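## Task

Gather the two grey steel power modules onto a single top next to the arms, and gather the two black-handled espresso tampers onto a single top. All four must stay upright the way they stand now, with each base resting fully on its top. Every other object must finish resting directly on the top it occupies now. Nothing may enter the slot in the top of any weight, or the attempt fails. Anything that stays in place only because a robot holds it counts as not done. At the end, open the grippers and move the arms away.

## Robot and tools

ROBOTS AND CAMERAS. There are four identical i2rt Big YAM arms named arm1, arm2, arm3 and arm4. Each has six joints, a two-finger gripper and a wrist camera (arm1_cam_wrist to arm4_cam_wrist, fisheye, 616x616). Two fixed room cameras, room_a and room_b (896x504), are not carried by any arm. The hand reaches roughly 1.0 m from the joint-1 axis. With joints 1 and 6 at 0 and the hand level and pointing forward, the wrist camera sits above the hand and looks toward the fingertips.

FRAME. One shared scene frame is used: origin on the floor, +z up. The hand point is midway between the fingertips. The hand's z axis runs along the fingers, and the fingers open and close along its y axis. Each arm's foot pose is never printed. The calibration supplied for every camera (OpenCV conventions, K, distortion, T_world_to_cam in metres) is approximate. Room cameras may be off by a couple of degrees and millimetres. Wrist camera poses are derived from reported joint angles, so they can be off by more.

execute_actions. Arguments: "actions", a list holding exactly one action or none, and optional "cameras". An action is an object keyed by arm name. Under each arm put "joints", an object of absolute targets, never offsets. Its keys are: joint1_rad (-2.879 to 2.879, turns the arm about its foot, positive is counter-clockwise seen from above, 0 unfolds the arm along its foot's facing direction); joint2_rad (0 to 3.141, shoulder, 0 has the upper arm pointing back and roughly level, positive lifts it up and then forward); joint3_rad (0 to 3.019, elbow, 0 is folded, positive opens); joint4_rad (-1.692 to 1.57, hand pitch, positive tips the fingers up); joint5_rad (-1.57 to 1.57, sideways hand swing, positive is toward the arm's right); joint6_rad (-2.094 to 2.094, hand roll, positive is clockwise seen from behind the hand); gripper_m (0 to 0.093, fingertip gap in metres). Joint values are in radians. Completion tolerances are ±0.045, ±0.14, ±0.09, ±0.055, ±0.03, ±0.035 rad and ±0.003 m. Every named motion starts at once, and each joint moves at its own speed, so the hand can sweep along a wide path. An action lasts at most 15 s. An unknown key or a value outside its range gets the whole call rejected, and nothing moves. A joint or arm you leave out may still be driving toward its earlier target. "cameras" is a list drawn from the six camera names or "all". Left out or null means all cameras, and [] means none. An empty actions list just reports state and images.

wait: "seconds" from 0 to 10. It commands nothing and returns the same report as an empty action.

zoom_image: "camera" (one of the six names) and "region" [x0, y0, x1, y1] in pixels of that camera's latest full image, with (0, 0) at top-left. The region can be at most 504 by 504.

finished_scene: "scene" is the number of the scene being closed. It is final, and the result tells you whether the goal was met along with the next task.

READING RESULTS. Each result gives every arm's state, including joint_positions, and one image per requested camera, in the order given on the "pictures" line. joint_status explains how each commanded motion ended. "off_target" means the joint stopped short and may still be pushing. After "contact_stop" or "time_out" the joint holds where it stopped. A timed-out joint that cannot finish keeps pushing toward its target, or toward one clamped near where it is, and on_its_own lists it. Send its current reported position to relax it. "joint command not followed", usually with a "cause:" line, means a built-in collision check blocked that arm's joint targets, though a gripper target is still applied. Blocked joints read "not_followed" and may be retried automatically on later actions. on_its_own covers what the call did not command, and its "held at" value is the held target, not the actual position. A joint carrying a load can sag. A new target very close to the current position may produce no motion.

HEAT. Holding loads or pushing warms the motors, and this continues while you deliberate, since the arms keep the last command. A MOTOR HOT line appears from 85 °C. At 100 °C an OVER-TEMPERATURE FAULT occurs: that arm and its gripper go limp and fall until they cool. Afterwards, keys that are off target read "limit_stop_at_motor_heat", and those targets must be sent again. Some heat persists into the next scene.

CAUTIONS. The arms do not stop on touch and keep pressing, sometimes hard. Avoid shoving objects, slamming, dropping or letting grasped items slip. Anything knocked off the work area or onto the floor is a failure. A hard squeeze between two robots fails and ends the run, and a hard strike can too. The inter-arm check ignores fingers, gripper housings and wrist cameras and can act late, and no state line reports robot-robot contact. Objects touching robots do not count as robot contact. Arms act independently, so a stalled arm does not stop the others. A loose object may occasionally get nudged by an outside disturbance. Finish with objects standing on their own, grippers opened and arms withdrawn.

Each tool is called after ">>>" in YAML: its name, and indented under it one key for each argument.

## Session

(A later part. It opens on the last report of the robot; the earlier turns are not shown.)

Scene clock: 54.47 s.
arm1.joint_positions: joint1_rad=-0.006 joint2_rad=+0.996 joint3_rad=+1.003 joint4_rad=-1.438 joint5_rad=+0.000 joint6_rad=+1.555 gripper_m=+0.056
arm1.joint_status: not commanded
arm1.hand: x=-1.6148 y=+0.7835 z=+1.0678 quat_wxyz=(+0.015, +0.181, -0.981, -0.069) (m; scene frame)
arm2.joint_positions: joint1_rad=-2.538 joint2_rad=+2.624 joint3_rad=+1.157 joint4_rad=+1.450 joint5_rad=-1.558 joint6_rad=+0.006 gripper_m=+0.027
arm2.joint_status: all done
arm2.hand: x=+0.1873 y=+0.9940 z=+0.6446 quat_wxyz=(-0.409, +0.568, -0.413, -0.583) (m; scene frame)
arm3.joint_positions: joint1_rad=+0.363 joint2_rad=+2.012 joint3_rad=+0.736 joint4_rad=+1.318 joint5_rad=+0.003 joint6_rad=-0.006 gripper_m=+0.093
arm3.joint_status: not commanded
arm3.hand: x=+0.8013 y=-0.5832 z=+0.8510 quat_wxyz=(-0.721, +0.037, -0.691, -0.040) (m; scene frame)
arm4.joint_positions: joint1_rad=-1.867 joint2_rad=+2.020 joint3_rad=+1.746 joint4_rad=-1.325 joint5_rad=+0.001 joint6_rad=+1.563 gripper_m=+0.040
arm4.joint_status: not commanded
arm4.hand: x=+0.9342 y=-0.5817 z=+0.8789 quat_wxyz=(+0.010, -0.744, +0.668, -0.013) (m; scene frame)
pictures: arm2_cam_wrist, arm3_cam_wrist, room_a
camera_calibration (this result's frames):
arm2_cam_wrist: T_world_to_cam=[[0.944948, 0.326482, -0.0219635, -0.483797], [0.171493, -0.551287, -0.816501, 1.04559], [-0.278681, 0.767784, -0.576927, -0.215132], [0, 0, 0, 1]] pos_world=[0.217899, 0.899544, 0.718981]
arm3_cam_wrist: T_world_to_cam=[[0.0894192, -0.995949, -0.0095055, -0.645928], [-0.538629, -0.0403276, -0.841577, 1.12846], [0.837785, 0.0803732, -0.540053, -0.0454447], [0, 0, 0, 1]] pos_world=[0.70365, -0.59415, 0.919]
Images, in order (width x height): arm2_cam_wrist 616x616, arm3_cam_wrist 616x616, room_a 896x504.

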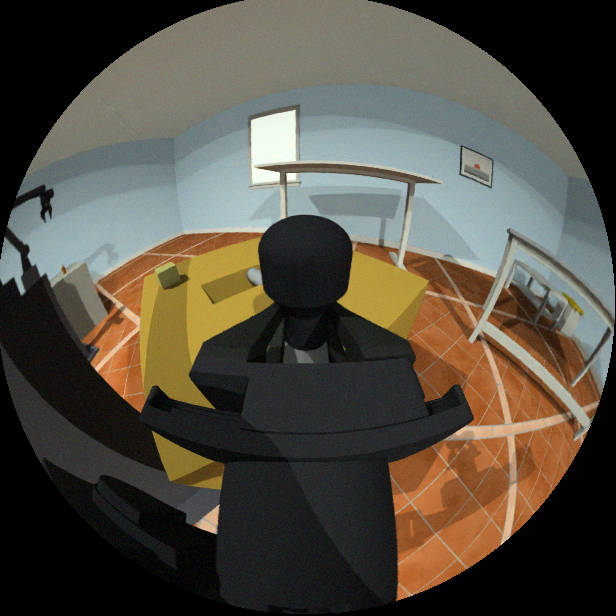

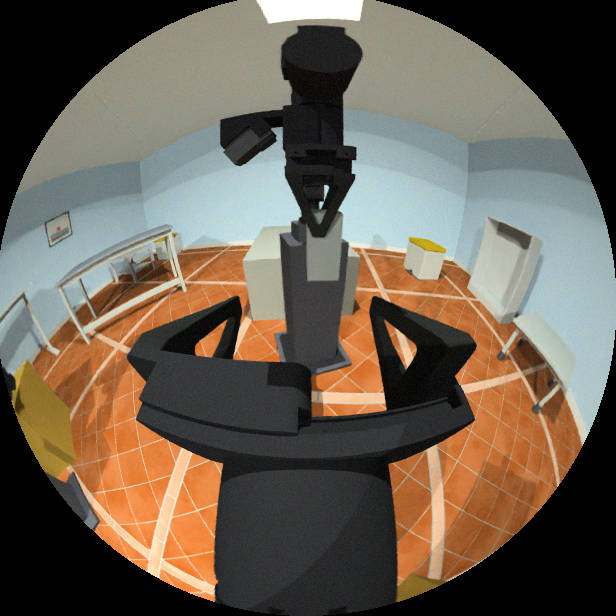

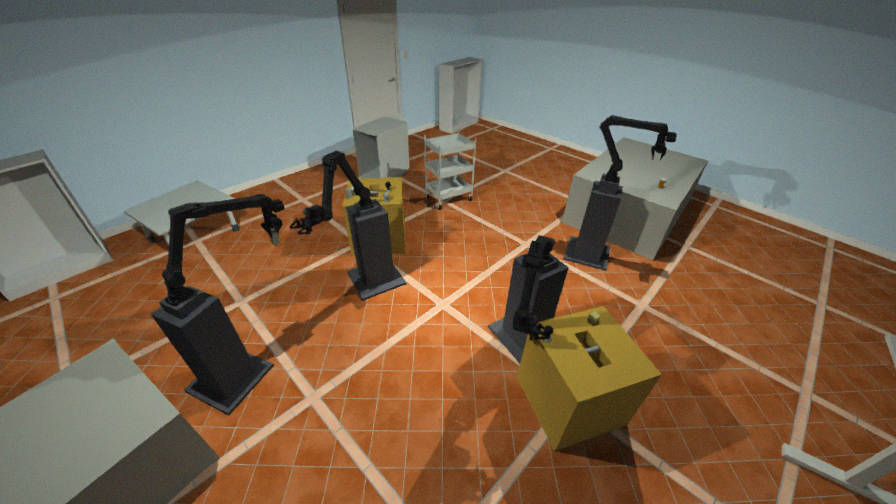

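>>> execute_actions:
  actions:
    - {"arm2":{"joints":{"joint1_rad":-2.35}},"arm3":{"joints":{"joint1_rad":0.328,"joint4_rad":1.26}}}
  cameras: []

>>> execute_actions:
  actions:
    - {"arm2":{"joints":{"joint2_rad":2.73,"joint3_rad":1.25,"joint4_rad":1.54}},"arm3":{"joints":{"joint2_rad":2.17,"joint3_rad":1.19,"joint4_rad":0.99}}}
  cameras: ["arm3_cam_wrist","arm4_cam_wrist","arm2_cam_wrist"]

Scene clock: 56.40 s.
arm1.joint_positions: joint1_rad=-0.006 joint2_rad=+0.996 joint3_rad=+1.003 joint4_rad=-1.438 joint5_rad=+0.000 joint6_rad=+1.555 gripper_m=+0.056
arm1.joint_status: not commanded
arm1.hand: x=-1.6148 y=+0.7835 z=+1.0678 quat_wxyz=(+0.015, +0.181, -0.981, -0.069) (m; scene frame)
arm2.joint_positions: joint1_rad=-2.344 joint2_rad=+2.624 joint3_rad=+1.157 joint4_rad=+1.450 joint5_rad=-1.558 joint6_rad=+0.006 gripper_m=+0.027
arm2.joint_status: all done
arm2.hand: x=+0.1159 y=+1.0674 z=+0.6456 quat_wxyz=(-0.351, +0.606, -0.355, -0.619) (m; scene frame)
arm3.joint_positions: joint1_rad=+0.330 joint2_rad=+2.012 joint3_rad=+0.736 joint4_rad=+1.279 joint5_rad=+0.003 joint6_rad=-0.006 gripper_m=+0.093
arm3.joint_status: all done
arm3.hand: x=+0.8034 y=-0.6028 z=+0.8412 quat_wxyz=(-0.708, +0.027, -0.705, -0.027) (m; scene frame)
arm4.joint_positions: joint1_rad=-1.867 joint2_rad=+2.020 joint3_rad=+1.746 joint4_rad=-1.325 joint5_rad=+0.001 joint6_rad=+1.563 gripper_m=+0.040
arm4.joint_status: not commanded
arm4.hand: x=+0.9342 y=-0.5817 z=+0.8789 quat_wxyz=(+0.010, -0.744, +0.668, -0.013) (m; scene frame)
pictures: none
No camera images: the call's "cameras" was empty. Leave "cameras" out to get every camera's image.

Scene clock: 57.67 s.
arm1.joint_positions: joint1_rad=-0.006 joint2_rad=+0.996 joint3_rad=+1.003 joint4_rad=-1.438 joint5_rad=+0.000 joint6_rad=+1.555 gripper_m=+0.056
arm1.joint_status: not commanded
arm1.hand: x=-1.6148 y=+0.7835 z=+1.0678 quat_wxyz=(+0.015, +0.181, -0.981, -0.069) (m; scene frame)
arm2.joint_positions: joint1_rad=-2.344 joint2_rad=+2.733 joint3_rad=+1.245 joint4_rad=+1.519 joint5_rad=-1.558 joint6_rad=+0.006 gripper_m=+0.027
arm2.joint_status: all done
arm2.hand: x=+0.1191 y=+1.0698 z=+0.6083 quat_wxyz=(-0.366, +0.614, -0.341, -0.611) (m; scene frame)
arm3.joint_positions: joint1_rad=+0.330 joint2_rad=+2.179 joint3_rad=+1.165 joint4_rad=+1.009 joint5_rad=+0.003 joint6_rad=-0.006 gripper_m=+0.093
arm3.joint_status: all done
arm3.hand: x=+0.9427 y=-0.5917 z=+0.8391 quat_wxyz=(-0.705, +0.027, -0.708, -0.027) (m; scene frame)
arm4.joint_positions: joint1_rad=-1.867 joint2_rad=+2.020 joint3_rad=+1.746 joint4_rad=-1.325 joint5_rad=+0.001 joint6_rad=+1.563 gripper_m=+0.040
arm4.joint_status: not commanded
arm4.hand: x=+0.9342 y=-0.5817 z=+0.8789 quat_wxyz=(+0.010, -0.744, +0.668, -0.013) (m; scene frame)
pictures: arm2_cam_wrist, arm3_cam_wrist, arm4_cam_wrist
camera_calibration (this result's frames):
arm2_cam_wrist: T_world_to_cam=[[0.86438, 0.502018, 0.0287145, -0.653921], [0.310424, -0.487824, -0.815883, 0.984649], [-0.39558, 0.714147, -0.577504, -0.241598], [0, 0, 0, 1]] pos_world=[0.164007, 0.981152, 0.682612]
arm3_cam_wrist: T_world_to_cam=[[0.0565922, -0.998362, -0.00844031, -0.638516], [-0.578898, -0.0259249, -0.814987, 1.21839], [0.813433, 0.051008, -0.579417, -0.131075], [0, 0, 0, 1]] pos_world=[0.848081, -0.599198, 0.911638]
arm4_cam_wrist: T_world_to_cam=[[0.994831, 0.0972183, 0.0293277, -0.897445], [0.0627341, -0.815514, 0.575328, -1.02841], [0.0798495, -0.570514, -0.817397, 0.437098], [0, 0, 0, 1]] pos_world=[0.92242, -0.502064, 0.975275]
Images, in order (width x height): arm2_cam_wrist 616x616, arm3_cam_wrist 616x616, arm4_cam_wrist 616x616.

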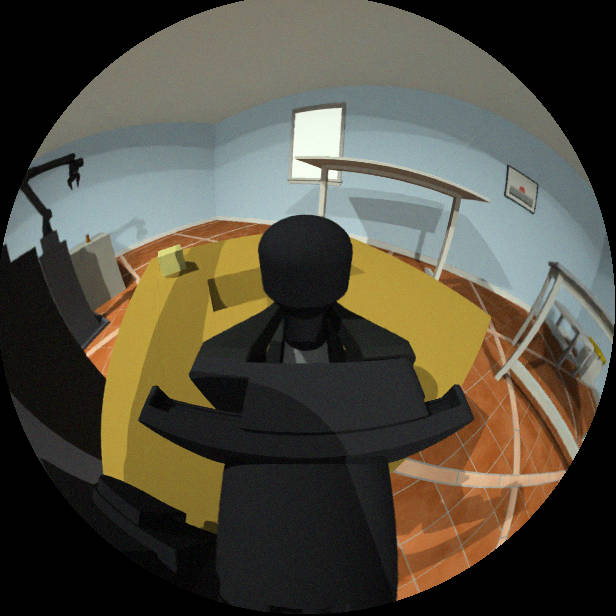

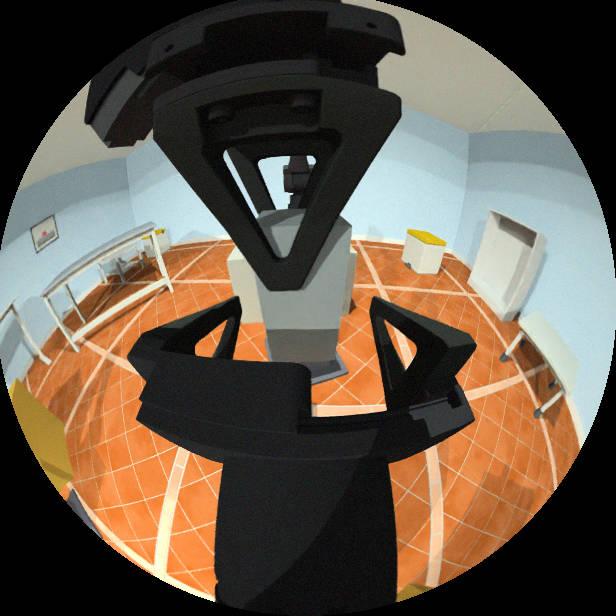

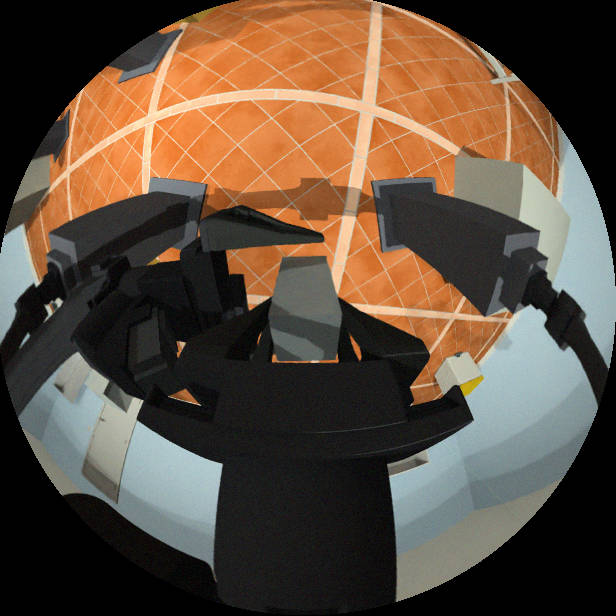

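>>> execute_actions:
  actions:
    - {"arm2":{"joints":{"joint2_rad":2.77}},"arm3":{"joints":{"gripper_m":0}}}
  cameras: []

>>> execute_actions:
  actions:
    - {"arm2":{"joints":{"gripper_m":0.07}},"arm4":{"joints":{"gripper_m":0.052}}}
  cameras: []

>>> execute_actions:
  actions:
    - {"arm2":{"joints":{"joint1_rad":-2.56,"joint2_rad":2.74}},"arm4":{"joints":{"joint2_rad":1.75,"joint4_rad":-1.55}}}
  cameras: ["arm2_cam_wrist","arm3_cam_wrist"]

Scene clock: 58.93 s.
arm1.joint_positions: joint1_rad=-0.006 joint2_rad=+0.996 joint3_rad=+1.003 joint4_rad=-1.438 joint5_rad=+0.000 joint6_rad=+1.555 gripper_m=+0.056
arm1.joint_status: not commanded
arm1.hand: x=-1.6148 y=+0.7835 z=+1.0678 quat_wxyz=(+0.015, +0.181, -0.981, -0.069) (m; scene frame)
arm2.joint_positions: joint1_rad=-2.344 joint2_rad=+2.762 joint3_rad=+1.245 joint4_rad=+1.520 joint5_rad=-1.558 joint6_rad=+0.006 gripper_m=+0.027
arm2.joint_status: all done
arm2.hand: x=+0.1119 y=+1.0657 z=+0.5948 quat_wxyz=(-0.357, +0.610, -0.349, -0.616) (m; scene frame)
arm3.joint_positions: joint1_rad=+0.331 joint2_rad=+2.179 joint3_rad=+1.165 joint4_rad=+1.008 joint5_rad=-0.004 joint6_rad=-0.006 gripper_m=+0.040
arm3.joint_status: gripper_m off_target (ended at +0.040, target +0.000)
arm3.hand: x=+0.9426 y=-0.5899 z=+0.8389 quat_wxyz=(-0.705, +0.030, -0.708, -0.030) (m; scene frame)
arm4.joint_positions: joint1_rad=-1.867 joint2_rad=+2.020 joint3_rad=+1.746 joint4_rad=-1.325 joint5_rad=-0.002 joint6_rad=+1.572 gripper_m=+0.040
arm4.joint_status: not commanded
arm4.hand: x=+0.9342 y=-0.5823 z=+0.8789 quat_wxyz=(+0.009, -0.741, +0.672, -0.014) (m; scene frame)
pictures: none
No camera images: the call's "cameras" was empty. Leave "cameras" out to get every camera's image.

Scene clock: 59.60 s.
arm1.joint_positions: joint1_rad=-0.006 joint2_rad=+0.996 joint3_rad=+1.003 joint4_rad=-1.438 joint5_rad=+0.000 joint6_rad=+1.555 gripper_m=+0.056
arm1.joint_status: not commanded
arm1.hand: x=-1.6148 y=+0.7835 z=+1.0678 quat_wxyz=(+0.015, +0.181, -0.981, -0.069) (m; scene frame)
arm2.joint_positions: joint1_rad=-2.344 joint2_rad=+2.762 joint3_rad=+1.245 joint4_rad=+1.525 joint5_rad=-1.558 joint6_rad=+0.006 gripper_m=+0.070
arm2.joint_status: all done
arm2.hand: x=+0.1119 y=+1.0657 z=+0.5952 quat_wxyz=(-0.359, +0.611, -0.347, -0.615) (m; scene frame)
arm3.joint_positions: joint1_rad=+0.331 joint2_rad=+2.179 joint3_rad=+1.165 joint4_rad=+1.000 joint5_rad=-0.003 joint6_rad=-0.006 gripper_m=+0.040
arm3.joint_status: not commanded
arm3.hand: x=+0.9426 y=-0.5900 z=+0.8369 quat_wxyz=(-0.702, +0.030, -0.711, -0.029) (m; scene frame)
arm4.joint_positions: joint1_rad=-1.867 joint2_rad=+2.020 joint3_rad=+1.748 joint4_rad=-1.325 joint5_rad=-0.002 joint6_rad=+1.573 gripper_m=+0.052
arm4.joint_status: all done
arm4.hand: x=+0.9336 y=-0.5823 z=+0.8795 quat_wxyz=(+0.008, -0.740, +0.672, -0.014) (m; scene frame)
pictures: none
No camera images: the call's "cameras" was empty. Leave "cameras" out to get every camera's image.

Scene clock: 60.97 s.
arm1.joint_positions: joint1_rad=-0.006 joint2_rad=+0.996 joint3_rad=+1.003 joint4_rad=-1.438 joint5_rad=+0.000 joint6_rad=+1.555 gripper_m=+0.056
arm1.joint_status: not commanded
arm1.hand: x=-1.6148 y=+0.7835 z=+1.0678 quat_wxyz=(+0.015, +0.181, -0.981, -0.069) (m; scene frame)
arm2.joint_positions: joint1_rad=-2.567 joint2_rad=+2.762 joint3_rad=+1.245 joint4_rad=+1.525 joint5_rad=-1.558 joint6_rad=+0.006 gripper_m=+0.070
arm2.joint_status: all done
arm2.hand: x=+0.1921 y=+0.9812 z=+0.5940 quat_wxyz=(-0.424, +0.567, -0.414, -0.572) (m; scene frame)
arm3.joint_positions: joint1_rad=+0.331 joint2_rad=+2.169 joint3_rad=+1.188 joint4_rad=+0.999 joint5_rad=-0.003 joint6_rad=-0.006 gripper_m=+0.039
arm3.joint_status: not commanded
arm3.hand: x=+0.9503 y=-0.5896 z=+0.8536 quat_wxyz=(-0.713, +0.029, -0.700, -0.030) (m; scene frame)
arm4.joint_positions: joint1_rad=-1.867 joint2_rad=+1.730 joint3_rad=+1.787 joint4_rad=-1.543 joint5_rad=-0.002 joint6_rad=+1.572 gripper_m=+0.052
arm4.joint_status: all done
arm4.hand: x=+0.9902 y=-0.5754 z=+1.0563 quat_wxyz=(-0.033, -0.740, +0.671, +0.023) (m; scene frame)
pictures: arm2_cam_wrist, arm3_cam_wrist
camera_calibration (this result's frames):
arm2_cam_wrist: T_world_to_cam=[[0.954233, 0.299049, 0.00318148, -0.475135], [0.17494, -0.549524, -0.816957, 0.994236], [-0.242562, 0.780124, -0.57669, -0.252306], [0, 0, 0, 1]] pos_world=[0.218257, 0.885276, 0.668257]
arm3_cam_wrist: T_world_to_cam=[[0.0631089, -0.997968, -0.00883201, -0.642386], [-0.560889, -0.0281466, -0.827412, 1.22683], [0.825482, 0.0571708, -0.561526, -0.152066], [0, 0, 0, 1]] pos_world=[0.854183, -0.597855, 0.92403]
Images, in order (width x height): arm2_cam_wrist 616x616, arm3_cam_wrist 616x616.

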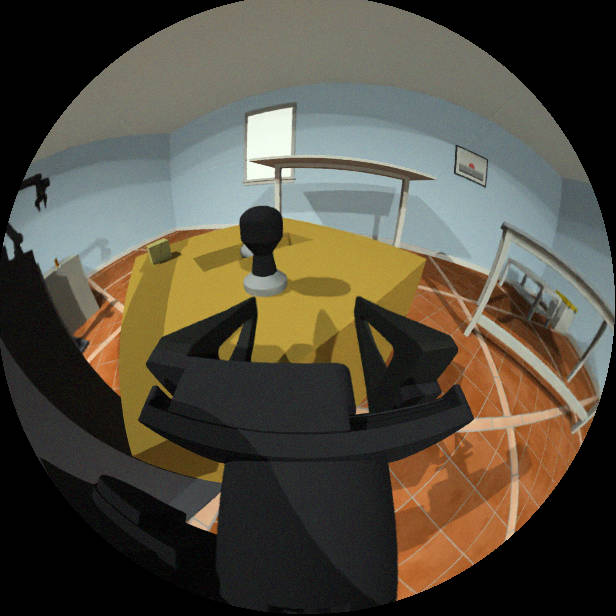

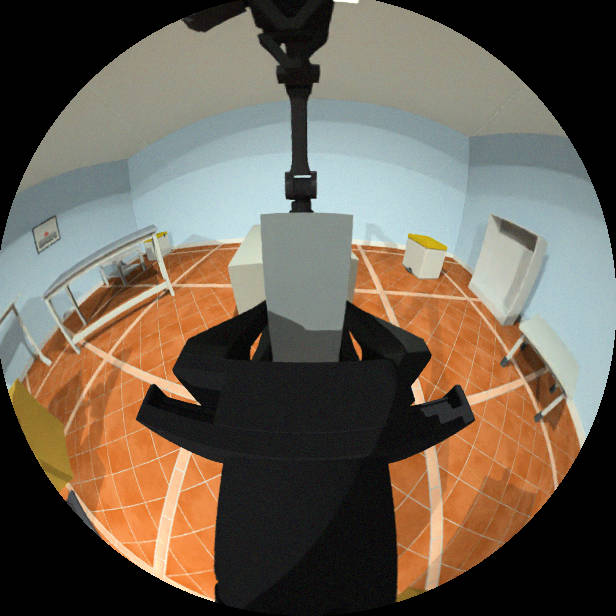

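>>> execute_actions:
  actions:
    - {"arm3":{"joints":{"joint1_rad":-1.17,"joint5_rad":1.57,"joint2_rad":2.5,"joint3_rad":1.12,"joint4_rad":1.42}},"arm2":{"joints":{"joint2_rad":2.0,"joint3_rad":0.8,"joint4_rad":1.22}},"arm4":{"joints":{"joint1_rad":0,"joint2_rad":1.0,"joint3_rad":1.0}}}
  cameras: []

>>> execute_actions:
  actions:
    - {"arm3":{"joints":{"joint2_rad":2.74,"joint3_rad":1.24,"joint4_rad":1.555}},"arm2":{"joints":{"joint1_rad":2.15,"joint5_rad":0,"gripper_m":0.093}}}
  cameras: ["arm3_cam_wrist","room_b"]

>>> zoom_image:
  camera: "room_b"
  region: [290, 220, 430, 320]

Scene clock: 63.77 s.
arm1.joint_positions: joint1_rad=-0.006 joint2_rad=+0.996 joint3_rad=+1.003 joint4_rad=-1.438 joint5_rad=+0.000 joint6_rad=+1.555 gripper_m=+0.056
arm1.joint_status: not commanded
arm1.hand: x=-1.6148 y=+0.7835 z=+1.0678 quat_wxyz=(+0.015, +0.181, -0.981, -0.069) (m; scene frame)
arm2.joint_positions: joint1_rad=-2.567 joint2_rad=+2.000 joint3_rad=+0.801 joint4_rad=+1.229 joint5_rad=-1.558 joint6_rad=+0.006 gripper_m=+0.070
arm2.joint_status: all done
arm2.hand: x=+0.1547 y=+0.9650 z=+0.8596 quat_wxyz=(-0.430, +0.571, -0.407, -0.568) (m; scene frame)
arm3.joint_positions: joint1_rad=-1.178 joint2_rad=+2.518 joint3_rad=+1.123 joint4_rad=+1.391 joint5_rad=+1.566 joint6_rad=-0.006 gripper_m=+0.039
arm3.joint_status: all done
arm3.hand: x=+0.1047 y=-1.1783 z=+0.6781 quat_wxyz=(-0.046, -0.705, -0.058, +0.705) (m; scene frame)
arm4.joint_positions: joint1_rad=-0.009 joint2_rad=+1.005 joint3_rad=+1.008 joint4_rad=-1.544 joint5_rad=-0.002 joint6_rad=+1.572 gripper_m=+0.052
arm4.joint_status: all done
arm4.hand: x=+1.6386 y=-0.7672 z=+1.0329 quat_wxyz=(-0.019, -0.981, -0.191, -0.006) (m; scene frame)
pictures: none
No camera images: the call's "cameras" was empty. Leave "cameras" out to get every camera's image.

Scene clock: 67.17 s.
arm1.joint_positions: joint1_rad=-0.006 joint2_rad=+0.996 joint3_rad=+1.003 joint4_rad=-1.438 joint5_rad=+0.000 joint6_rad=+1.555 gripper_m=+0.056
arm1.joint_status: not commanded
arm1.hand: x=-1.6148 y=+0.7835 z=+1.0678 quat_wxyz=(+0.015, +0.181, -0.981, -0.069) (m; scene frame)
arm2.joint_positions: joint1_rad=+2.155 joint2_rad=+2.000 joint3_rad=+0.801 joint4_rad=+1.226 joint5_rad=-0.003 joint6_rad=+0.005 gripper_m=+0.093
arm2.joint_status: all done
arm2.hand: x=-0.0268 y=+0.0671 z=+0.8503 quat_wxyz=(+0.581, +0.412, +0.569, -0.412) (m; scene frame)
arm3.joint_positions: joint1_rad=-1.170 joint2_rad=+2.757 joint3_rad=+1.238 joint4_rad=+1.528 joint5_rad=+1.567 joint6_rad=-0.012 gripper_m=+0.039
arm3.joint_status: all done
arm3.hand: x=+0.1061 y=-1.1611 z=+0.5872 quat_wxyz=(-0.051, -0.705, -0.058, +0.705) (m; scene frame)
arm4.joint_positions: joint1_rad=-0.009 joint2_rad=+1.005 joint3_rad=+1.008 joint4_rad=-1.544 joint5_rad=-0.002 joint6_rad=+1.572 gripper_m=+0.052
arm4.joint_status: not commanded
arm4.hand: x=+1.6386 y=-0.7672 z=+1.0329 quat_wxyz=(-0.019, -0.981, -0.191, -0.006) (m; scene frame)
pictures: arm3_cam_wrist, room_b
camera_calibration (this result's frames):
arm3_cam_wrist: T_world_to_cam=[[-0.133431, 0.991057, 0.00166038, 1.16237], [0.571217, 0.0782748, -0.817058, 0.514188], [-0.809881, -0.108073, -0.576553, 0.418367], [0, 0, 0, 1]] pos_world=[0.20021, -1.14701, 0.659402]
Images, in order (width x height): arm3_cam_wrist 616x616, room_b 896x504.

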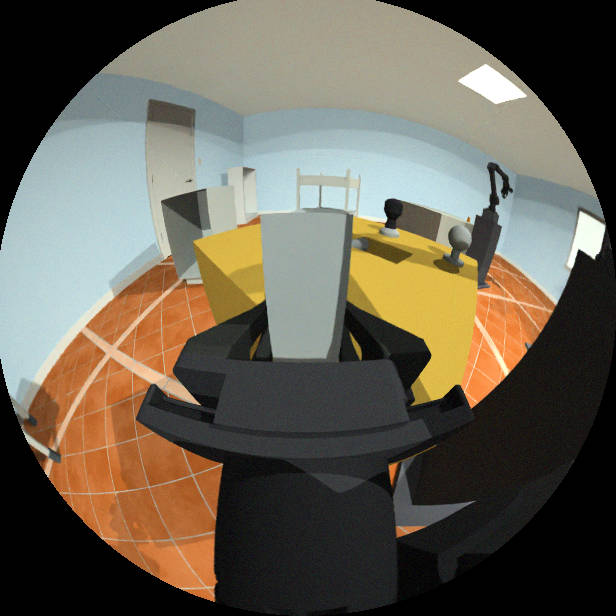

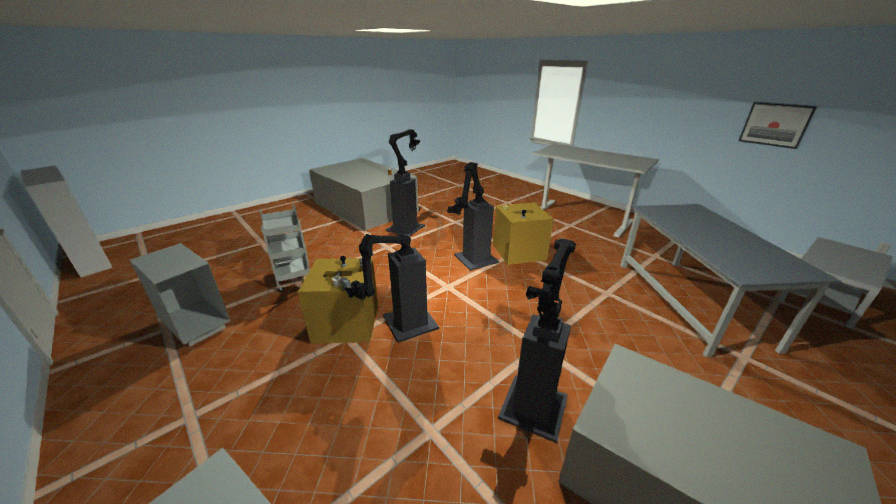

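Region (290, 220, 430, 320) of room_b's 896x504 image, scaled by 3.600, with more detail than that image has; it fills the top 360 rows of this view, and the rest is white.

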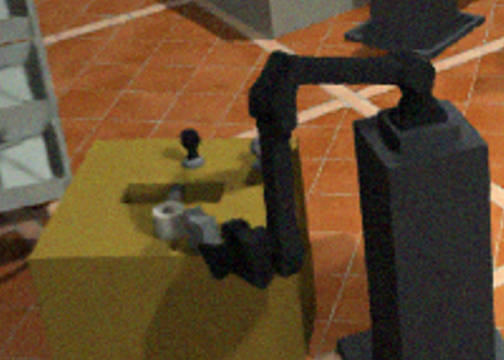

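>>> execute_actions:
  actions:
    - {"arm3":{"joints":{"joint2_rad":2.62,"joint3_rad":0.95,"joint4_rad":1.57,"joint6_rad":0.14}}}
  cameras: []

>>> execute_actions:
  actions:
    - {"arm3":{"joints":{"joint1_rad":-1.27}}}
  cameras: []

>>> execute_actions:
  actions:
    - {"arm3":{"joints":{"joint2_rad":2.72,"joint3_rad":1.03,"joint6_rad":0.17}}}
  cameras: ["arm3_cam_wrist"]

Scene clock: 70.53 s.
arm1.joint_positions: joint1_rad=-0.006 joint2_rad=+0.996 joint3_rad=+1.003 joint4_rad=-1.438 joint5_rad=+0.000 joint6_rad=+1.555 gripper_m=+0.056
arm1.joint_status: not commanded
arm1.hand: x=-1.6148 y=+0.7835 z=+1.0678 quat_wxyz=(+0.015, +0.181, -0.981, -0.069) (m; scene frame)
arm2.joint_positions: joint1_rad=+2.155 joint2_rad=+2.000 joint3_rad=+0.801 joint4_rad=+1.226 joint5_rad=-0.003 joint6_rad=+0.005 gripper_m=+0.093
arm2.joint_status: not commanded
arm2.hand: x=-0.0268 y=+0.0671 z=+0.8503 quat_wxyz=(+0.581, +0.412, +0.569, -0.412) (m; scene frame)
arm3.joint_positions: joint1_rad=-1.170 joint2_rad=+2.723 joint3_rad=+1.174 joint4_rad=+1.536 joint5_rad=+1.570 joint6_rad=+0.029 gripper_m=+0.039
arm3.joint_status: joint3_rad time_out (moved -0.064 of -0.288); joint6_rad time_out (moved +0.041 of +0.152); the others done
arm3.on_its_own: joint3_rad is held at +1.185, not at your +0.950, since a time_out; joint6_rad is held at +0.027, not at your +0.140, since a time_out
arm3.hand: x=+0.1038 y=-1.1462 z=+0.5977 quat_wxyz=(-0.056, -0.706, -0.050, +0.705) (m; scene frame)
arm4.joint_positions: joint1_rad=-0.009 joint2_rad=+1.005 joint3_rad=+1.008 joint4_rad=-1.544 joint5_rad=-0.002 joint6_rad=+1.572 gripper_m=+0.052
arm4.joint_status: not commanded
arm4.hand: x=+1.6386 y=-0.7672 z=+1.0329 quat_wxyz=(-0.019, -0.981, -0.191, -0.006) (m; scene frame)
pictures: none
joint command not followed: on one or more control steps a check withheld the commanded joint targets of the arm3 arm, and it was not sent them on those steps.
cause: the commanded joint targets would bring two parts of the arm too close to each other (its wrist (the part past joint 4) and its wrist camera); next, command targets that bring no two parts of the arm closer together.
No camera images: the call's "cameras" was empty. Leave "cameras" out to get every camera's image.

not run: a stop came earlier in this reply.

not run: a stop came earlier in this reply.

>>> execute_actions:
  actions:
    - {"arm3":{"joints":{"joint2_rad":2.45,"joint3_rad":1.15,"joint4_rad":1.34,"joint6_rad":0,"joint5_rad":1.4}}}
  cameras: []

>>> execute_actions:
  actions:
    - {"arm3":{"joints":{"joint2_rad":2.72,"joint3_rad":1.98,"joint4_rad":0.80}}}
  cameras: []

>>> execute_actions:
  actions:
    - {"arm3":{"joints":{"joint1_rad":-1.536}}}
  cameras: ["arm3_cam_wrist","room_b"]

>>> zoom_image:
  camera: "room_b"
  region: [290, 220, 430, 320]

Scene clock: 72.97 s.
arm1.joint_positions: joint1_rad=-0.006 joint2_rad=+0.996 joint3_rad=+1.003 joint4_rad=-1.438 joint5_rad=+0.000 joint6_rad=+1.555 gripper_m=+0.056
arm1.joint_status: not commanded
arm1.hand: x=-1.6148 y=+0.7835 z=+1.0678 quat_wxyz=(+0.015, +0.181, -0.981, -0.069) (m; scene frame)
arm2.joint_positions: joint1_rad=+2.155 joint2_rad=+2.000 joint3_rad=+0.801 joint4_rad=+1.226 joint5_rad=-0.003 joint6_rad=+0.005 gripper_m=+0.093
arm2.joint_status: not commanded
arm2.hand: x=-0.0268 y=+0.0671 z=+0.8503 quat_wxyz=(+0.581, +0.412, +0.569, -0.412) (m; scene frame)
arm3.joint_positions: joint1_rad=-1.170 joint2_rad=+2.447 joint3_rad=+1.143 joint4_rad=+1.354 joint5_rad=+1.401 joint6_rad=+0.012 gripper_m=+0.039
arm3.joint_status: all done
arm3.hand: x=+0.1185 y=-1.2276 z=+0.7150 quat_wxyz=(-0.132, -0.699, -0.093, +0.697) (m; scene frame)
arm4.joint_positions: joint1_rad=-0.009 joint2_rad=+1.005 joint3_rad=+1.008 joint4_rad=-1.544 joint5_rad=-0.002 joint6_rad=+1.572 gripper_m=+0.052
arm4.joint_status: not commanded
arm4.hand: x=+1.6386 y=-0.7672 z=+1.0329 quat_wxyz=(-0.019, -0.981, -0.191, -0.006) (m; scene frame)
pictures: none
No camera images: the call's "cameras" was empty. Leave "cameras" out to get every camera's image.

Scene clock: 74.53 s.
arm1.joint_positions: joint1_rad=-0.006 joint2_rad=+0.996 joint3_rad=+1.003 joint4_rad=-1.438 joint5_rad=+0.000 joint6_rad=+1.555 gripper_m=+0.056
arm1.joint_status: not commanded
arm1.hand: x=-1.6148 y=+0.7835 z=+1.0678 quat_wxyz=(+0.015, +0.181, -0.981, -0.069) (m; scene frame)
arm2.joint_positions: joint1_rad=+2.155 joint2_rad=+2.000 joint3_rad=+0.801 joint4_rad=+1.226 joint5_rad=-0.003 joint6_rad=+0.005 gripper_m=+0.093
arm2.joint_status: not commanded
arm2.hand: x=-0.0268 y=+0.0671 z=+0.8503 quat_wxyz=(+0.581, +0.412, +0.569, -0.412) (m; scene frame)
arm3.joint_positions: joint1_rad=-1.170 joint2_rad=+2.726 joint3_rad=+1.946 joint4_rad=+0.814 joint5_rad=+1.398 joint6_rad=+0.010 gripper_m=+0.039
arm3.joint_status: all done
arm3.hand: x=+0.1501 y=-1.4364 z=+0.7123 quat_wxyz=(-0.127, -0.698, -0.101, +0.697) (m; scene frame)
arm4.joint_positions: joint1_rad=-0.009 joint2_rad=+1.005 joint3_rad=+1.008 joint4_rad=-1.544 joint5_rad=-0.002 joint6_rad=+1.572 gripper_m=+0.052
arm4.joint_status: not commanded
arm4.hand: x=+1.6386 y=-0.7672 z=+1.0329 quat_wxyz=(-0.019, -0.981, -0.191, -0.006) (m; scene frame)
pictures: none
No camera images: the call's "cameras" was empty. Leave "cameras" out to get every camera's image.

Scene clock: 76.57 s.
arm1.joint_positions: joint1_rad=-0.006 joint2_rad=+0.996 joint3_rad=+1.003 joint4_rad=-1.438 joint5_rad=+0.000 joint6_rad=+1.555 gripper_m=+0.056
arm1.joint_status: not commanded
arm1.hand: x=-1.6148 y=+0.7835 z=+1.0678 quat_wxyz=(+0.015, +0.181, -0.981, -0.069) (m; scene frame)
arm2.joint_positions: joint1_rad=+2.155 joint2_rad=+2.000 joint3_rad=+0.801 joint4_rad=+1.226 joint5_rad=-0.003 joint6_rad=+0.005 gripper_m=+0.093
arm2.joint_status: not commanded
arm2.hand: x=-0.0268 y=+0.0671 z=+0.8503 quat_wxyz=(+0.581, +0.412, +0.569, -0.412) (m; scene frame)
arm3.joint_positions: joint1_rad=-1.540 joint2_rad=+2.726 joint3_rad=+1.946 joint4_rad=+0.814 joint5_rad=+1.399 joint6_rad=+0.010 gripper_m=+0.039
arm3.joint_status: all done
arm3.hand: x=-0.1311 y=-1.3637 z=+0.7129 quat_wxyz=(+0.004, -0.704, +0.030, +0.709) (m; scene frame)
arm4.joint_positions: joint1_rad=-0.009 joint2_rad=+1.005 joint3_rad=+1.008 joint4_rad=-1.544 joint5_rad=-0.002 joint6_rad=+1.572 gripper_m=+0.052
arm4.joint_status: not commanded
arm4.hand: x=+1.6386 y=-0.7672 z=+1.0329 quat_wxyz=(-0.019, -0.981, -0.191, -0.006) (m; scene frame)
pictures: arm3_cam_wrist, room_b
camera_calibration (this result's frames):
arm3_cam_wrist: T_world_to_cam=[[0.0684, 0.996665, -0.0444944, 1.39826], [0.567642, -0.0755552, -0.819801, 0.559973], [-0.820429, 0.0308176, -0.570917, 0.460825], [0, 0, 0, 1]] pos_world=[-0.0354306, -1.36549, 0.784374]
Images, in order (width x height): arm3_cam_wrist 616x616, room_b 896x504.

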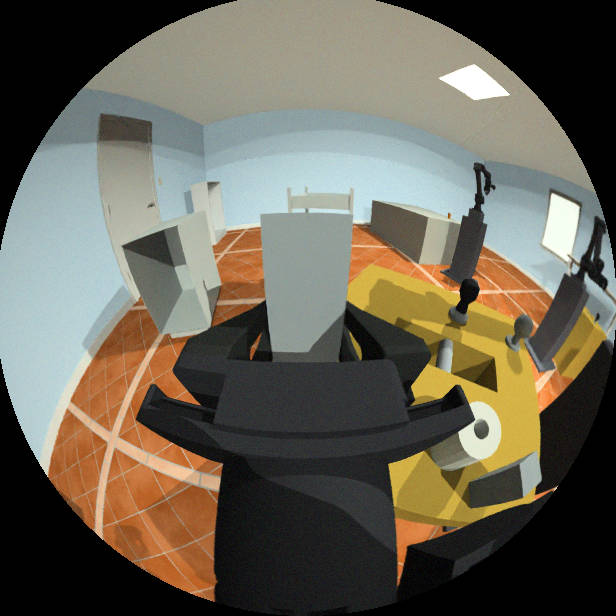

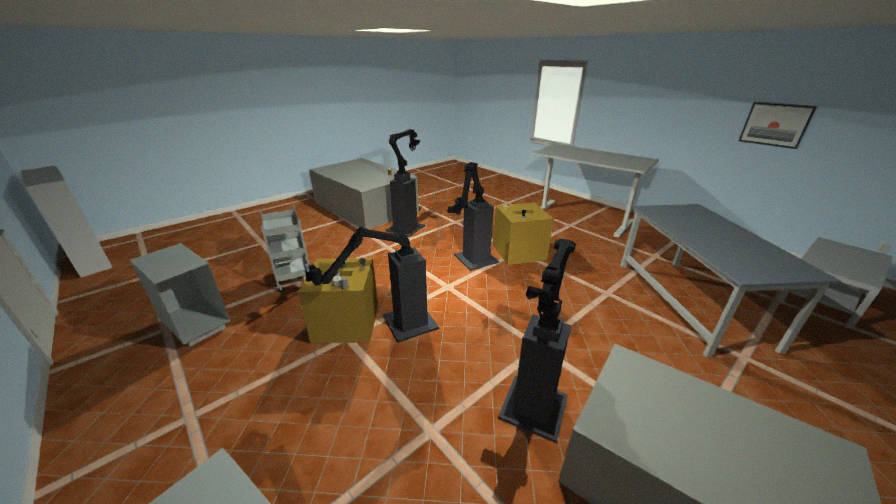

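Region (290, 220, 430, 320) of room_b's 896x504 image, scaled by 3.600, with more detail than that image has; it fills the top 360 rows of this view, and the rest is white.

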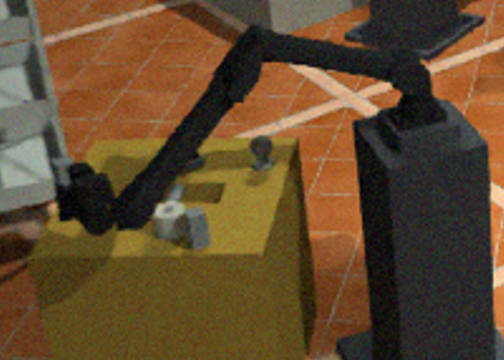

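>>> execute_actions:
  actions:
    - {"arm3":{"joints":{"joint2_rad":2.925,"joint3_rad":2.0,"joint4_rad":0.99}}}
  cameras: ["arm3_cam_wrist","room_b"]

>>> zoom_image:
  camera: "room_b"
  region: [290, 220, 430, 320]

Scene clock: 78.00 s.
arm1.joint_positions: joint1_rad=-0.006 joint2_rad=+0.996 joint3_rad=+1.003 joint4_rad=-1.438 joint5_rad=+0.000 joint6_rad=+1.555 gripper_m=+0.056
arm1.joint_status: not commanded
arm1.hand: x=-1.6148 y=+0.7835 z=+1.0678 quat_wxyz=(+0.015, +0.181, -0.981, -0.069) (m; scene frame)
arm2.joint_positions: joint1_rad=+2.155 joint2_rad=+2.000 joint3_rad=+0.801 joint4_rad=+1.226 joint5_rad=-0.003 joint6_rad=+0.005 gripper_m=+0.093
arm2.joint_status: not commanded
arm2.hand: x=-0.0268 y=+0.0671 z=+0.8503 quat_wxyz=(+0.581, +0.412, +0.569, -0.412) (m; scene frame)
arm3.joint_positions: joint1_rad=-1.540 joint2_rad=+2.927 joint3_rad=+1.977 joint4_rad=+0.970 joint5_rad=+1.400 joint6_rad=+0.004 gripper_m=+0.039
arm3.joint_status: all done
arm3.hand: x=-0.1224 y=-1.3250 z=+0.5932 quat_wxyz=(+0.011, -0.705, +0.023, +0.708) (m; scene frame)
arm4.joint_positions: joint1_rad=-0.009 joint2_rad=+1.005 joint3_rad=+1.008 joint4_rad=-1.544 joint5_rad=-0.002 joint6_rad=+1.572 gripper_m=+0.052
arm4.joint_status: not commanded
arm4.hand: x=+1.6386 y=-0.7672 z=+1.0329 quat_wxyz=(-0.019, -0.981, -0.191, -0.006) (m; scene frame)
pictures: arm3_cam_wrist, room_b
camera_calibration (this result's frames):
arm3_cam_wrist: T_world_to_cam=[[0.0689521, 0.997311, -0.0248357, 1.34304], [0.570382, -0.0598353, -0.819197, 0.480659], [-0.81848, 0.0423196, -0.572974, 0.415159], [0, 0, 0, 1]] pos_world=[-0.0269649, -1.32823, 0.664985]
Images, in order (width x height): arm3_cam_wrist 616x616, room_b 896x504.

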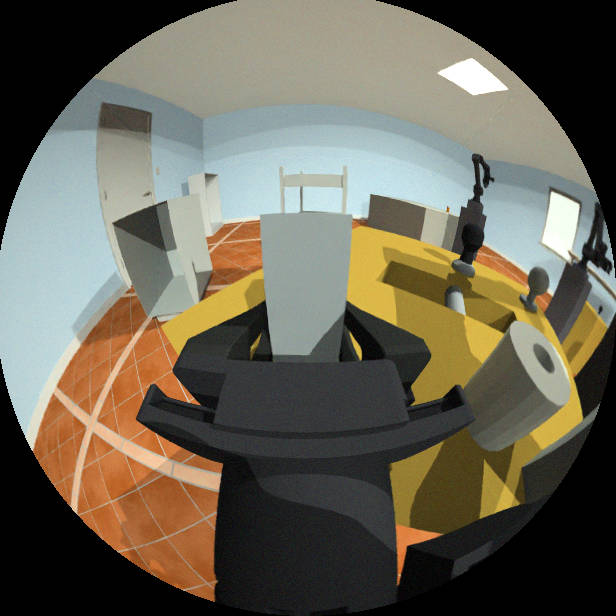

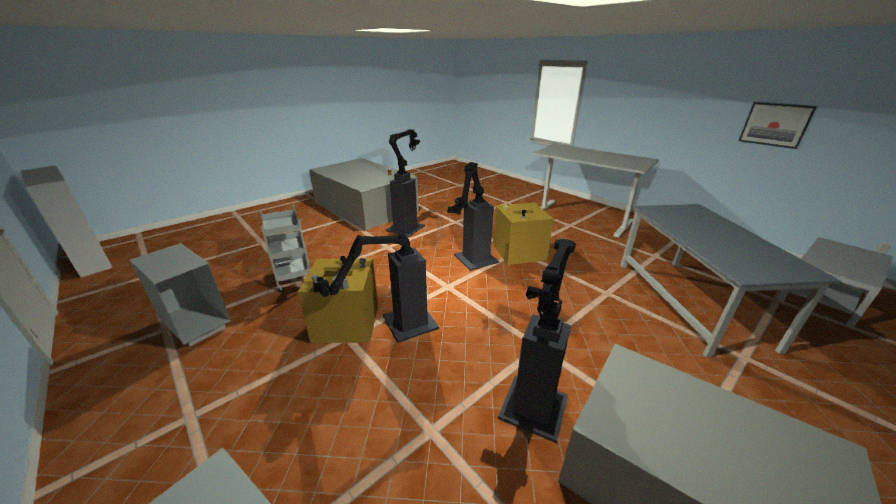

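Region (290, 220, 430, 320) of room_b's 896x504 image, scaled by 3.600, with more detail than that image has; it fills the top 360 rows of this view, and the rest is white.

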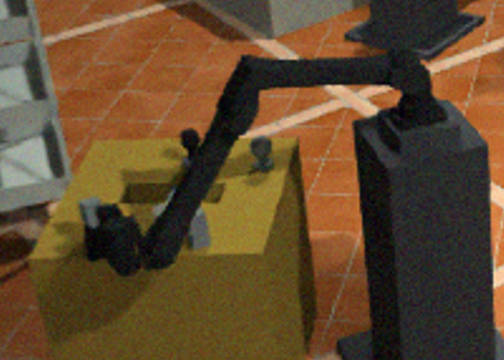

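Release, retreat, lift, hover over tamper.

>>> execute_actions:
  actions:
    - {"arm3":{"joints":{"gripper_m":0.065}}}
  cameras: []

>>> execute_actions:
  actions:
    - {"arm3":{"joints":{"joint1_rad":-1.40}}}
  cameras: []

>>> execute_actions:
  actions:
    - {"arm3":{"joints":{"joint2_rad":2.09,"joint3_rad":1.58}}}
  cameras: []

>>> execute_actions:
  actions:
    - {"arm3":{"joints":{"joint1_rad":-2.22,"joint4_rad":-1.03,"joint5_rad":0,"gripper_m":0.093}}}
  cameras: ["arm3_cam_wrist"]

Scene clock: 79.33 s.
arm1.joint_positions: joint1_rad=-0.006 joint2_rad=+0.996 joint3_rad=+1.003 joint4_rad=-1.438 joint5_rad=+0.000 joint6_rad=+1.555 gripper_m=+0.056
arm1.joint_status: not commanded
arm1.hand: x=-1.6148 y=+0.7835 z=+1.0678 quat_wxyz=(+0.015, +0.181, -0.981, -0.069) (m; scene frame)
arm2.joint_positions: joint1_rad=+2.155 joint2_rad=+2.000 joint3_rad=+0.801 joint4_rad=+1.226 joint5_rad=-0.003 joint6_rad=+0.005 gripper_m=+0.093
arm2.joint_status: not commanded
arm2.hand: x=-0.0268 y=+0.0671 z=+0.8503 quat_wxyz=(+0.581, +0.412, +0.569, -0.412) (m; scene frame)
arm3.joint_positions: joint1_rad=-1.540 joint2_rad=+2.927 joint3_rad=+1.977 joint4_rad=+0.970 joint5_rad=+1.400 joint6_rad=+0.004 gripper_m=+0.065
arm3.joint_status: all done
arm3.hand: x=-0.1224 y=-1.3250 z=+0.5932 quat_wxyz=(+0.011, -0.705, +0.023, +0.708) (m; scene frame)
arm4.joint_positions: joint1_rad=-0.009 joint2_rad=+1.005 joint3_rad=+1.008 joint4_rad=-1.544 joint5_rad=-0.002 joint6_rad=+1.572 gripper_m=+0.052
arm4.joint_status: not commanded
arm4.hand: x=+1.6386 y=-0.7672 z=+1.0329 quat_wxyz=(-0.019, -0.981, -0.191, -0.006) (m; scene frame)
pictures: none
No camera images: the call's "cameras" was empty. Leave "cameras" out to get every camera's image.

Scene clock: 80.70 s.
arm1.joint_positions: joint1_rad=-0.006 joint2_rad=+0.996 joint3_rad=+1.003 joint4_rad=-1.438 joint5_rad=+0.000 joint6_rad=+1.555 gripper_m=+0.056
arm1.joint_status: not commanded
arm1.hand: x=-1.6148 y=+0.7835 z=+1.0678 quat_wxyz=(+0.015, +0.181, -0.981, -0.069) (m; scene frame)
arm2.joint_positions: joint1_rad=+2.155 joint2_rad=+2.000 joint3_rad=+0.801 joint4_rad=+1.226 joint5_rad=-0.003 joint6_rad=+0.005 gripper_m=+0.093
arm2.joint_status: not commanded
arm2.hand: x=-0.0268 y=+0.0671 z=+0.8503 quat_wxyz=(+0.581, +0.412, +0.569, -0.412) (m; scene frame)
arm3.joint_positions: joint1_rad=-1.405 joint2_rad=+2.927 joint3_rad=+1.977 joint4_rad=+0.970 joint5_rad=+1.401 joint6_rad=+0.004 gripper_m=+0.065
arm3.joint_status: all done
arm3.hand: x=-0.0283 y=-1.3624 z=+0.5929 quat_wxyz=(-0.036, -0.706, -0.024, +0.707) (m; scene frame)
arm4.joint_positions: joint1_rad=-0.009 joint2_rad=+1.005 joint3_rad=+1.008 joint4_rad=-1.544 joint5_rad=-0.002 joint6_rad=+1.572 gripper_m=+0.052
arm4.joint_status: not commanded
arm4.hand: x=+1.6386 y=-0.7672 z=+1.0329 quat_wxyz=(-0.019, -0.981, -0.191, -0.006) (m; scene frame)
pictures: none
No camera images: the call's "cameras" was empty. Leave "cameras" out to get every camera's image.

Scene clock: 82.60 s.
arm1.joint_positions: joint1_rad=-0.006 joint2_rad=+0.996 joint3_rad=+1.003 joint4_rad=-1.438 joint5_rad=+0.000 joint6_rad=+1.555 gripper_m=+0.056
arm1.joint_status: not commanded
arm1.hand: x=-1.6148 y=+0.7835 z=+1.0678 quat_wxyz=(+0.015, +0.181, -0.981, -0.069) (m; scene frame)
arm2.joint_positions: joint1_rad=+2.155 joint2_rad=+2.000 joint3_rad=+0.801 joint4_rad=+1.226 joint5_rad=-0.003 joint6_rad=+0.005 gripper_m=+0.093
arm2.joint_status: not commanded
arm2.hand: x=-0.0268 y=+0.0671 z=+0.8503 quat_wxyz=(+0.581, +0.412, +0.569, -0.412) (m; scene frame)
arm3.joint_positions: joint1_rad=-1.405 joint2_rad=+2.088 joint3_rad=+1.581 joint4_rad=+0.980 joint5_rad=+1.400 joint6_rad=+0.004 gripper_m=+0.065
arm3.joint_status: all done
arm3.hand: x=-0.0250 y=-1.3282 z=+1.0446 quat_wxyz=(-0.193, -0.666, +0.134, +0.708) (m; scene frame)
arm4.joint_positions: joint1_rad=-0.009 joint2_rad=+1.005 joint3_rad=+1.008 joint4_rad=-1.544 joint5_rad=-0.002 joint6_rad=+1.572 gripper_m=+0.052
arm4.joint_status: not commanded
arm4.hand: x=+1.6386 y=-0.7672 z=+1.0329 quat_wxyz=(-0.019, -0.981, -0.191, -0.006) (m; scene frame)
pictures: none
No camera images: the call's "cameras" was empty. Leave "cameras" out to get every camera's image.

Scene clock: 84.63 s.
arm1.joint_positions: joint1_rad=-0.006 joint2_rad=+0.996 joint3_rad=+1.003 joint4_rad=-1.438 joint5_rad=+0.000 joint6_rad=+1.555 gripper_m=+0.056
arm1.joint_status: not commanded
arm1.hand: x=-1.6148 y=+0.7835 z=+1.0678 quat_wxyz=(+0.015, +0.181, -0.981, -0.069) (m; scene frame)
arm2.joint_positions: joint1_rad=+2.155 joint2_rad=+2.000 joint3_rad=+0.801 joint4_rad=+1.226 joint5_rad=-0.003 joint6_rad=+0.005 gripper_m=+0.093
arm2.joint_status: not commanded
arm2.hand: x=-0.0268 y=+0.0671 z=+0.8503 quat_wxyz=(+0.581, +0.412, +0.569, -0.412) (m; scene frame)
arm3.joint_positions: joint1_rad=-2.216 joint2_rad=+2.088 joint3_rad=+1.581 joint4_rad=-1.013 joint5_rad=+0.002 joint6_rad=+0.004 gripper_m=+0.093
arm3.joint_status: all done
arm3.hand: x=-0.2774 y=-1.0321 z=+0.7543 quat_wxyz=(-0.004, -0.944, -0.329, +0.023) (m; scene frame)
arm4.joint_positions: joint1_rad=-0.009 joint2_rad=+1.005 joint3_rad=+1.008 joint4_rad=-1.544 joint5_rad=-0.002 joint6_rad=+1.572 gripper_m=+0.052
arm4.joint_status: not commanded
arm4.hand: x=+1.6386 y=-0.7672 z=+1.0329 quat_wxyz=(-0.019, -0.981, -0.191, -0.006) (m; scene frame)
pictures: arm3_cam_wrist
camera_calibration (this result's frames):
arm3_cam_wrist: T_world_to_cam=[[-0.614292, 0.788639, 0.0263416, 0.622192], [0.67414, 0.507172, 0.536947, 0.309612], [0.410097, 0.3476, -0.843205, 1.22792], [0, 0, 0, 1]] pos_world=[-0.330082, -1.07454, 0.852756]
Images, in order (width x height): arm3_cam_wrist 616x616.

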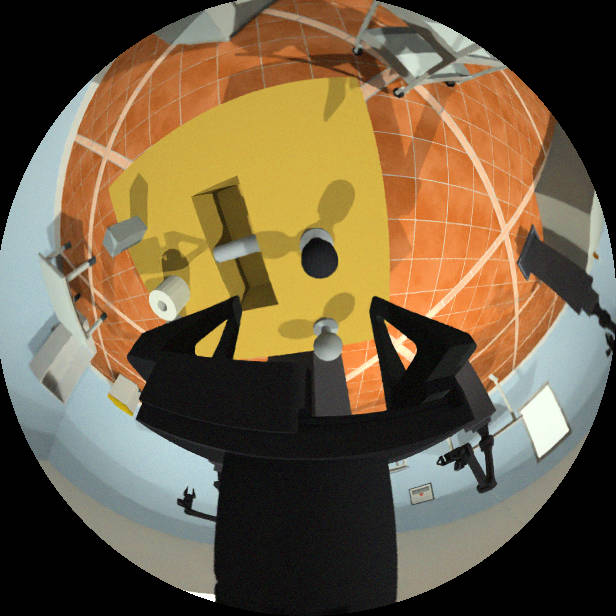

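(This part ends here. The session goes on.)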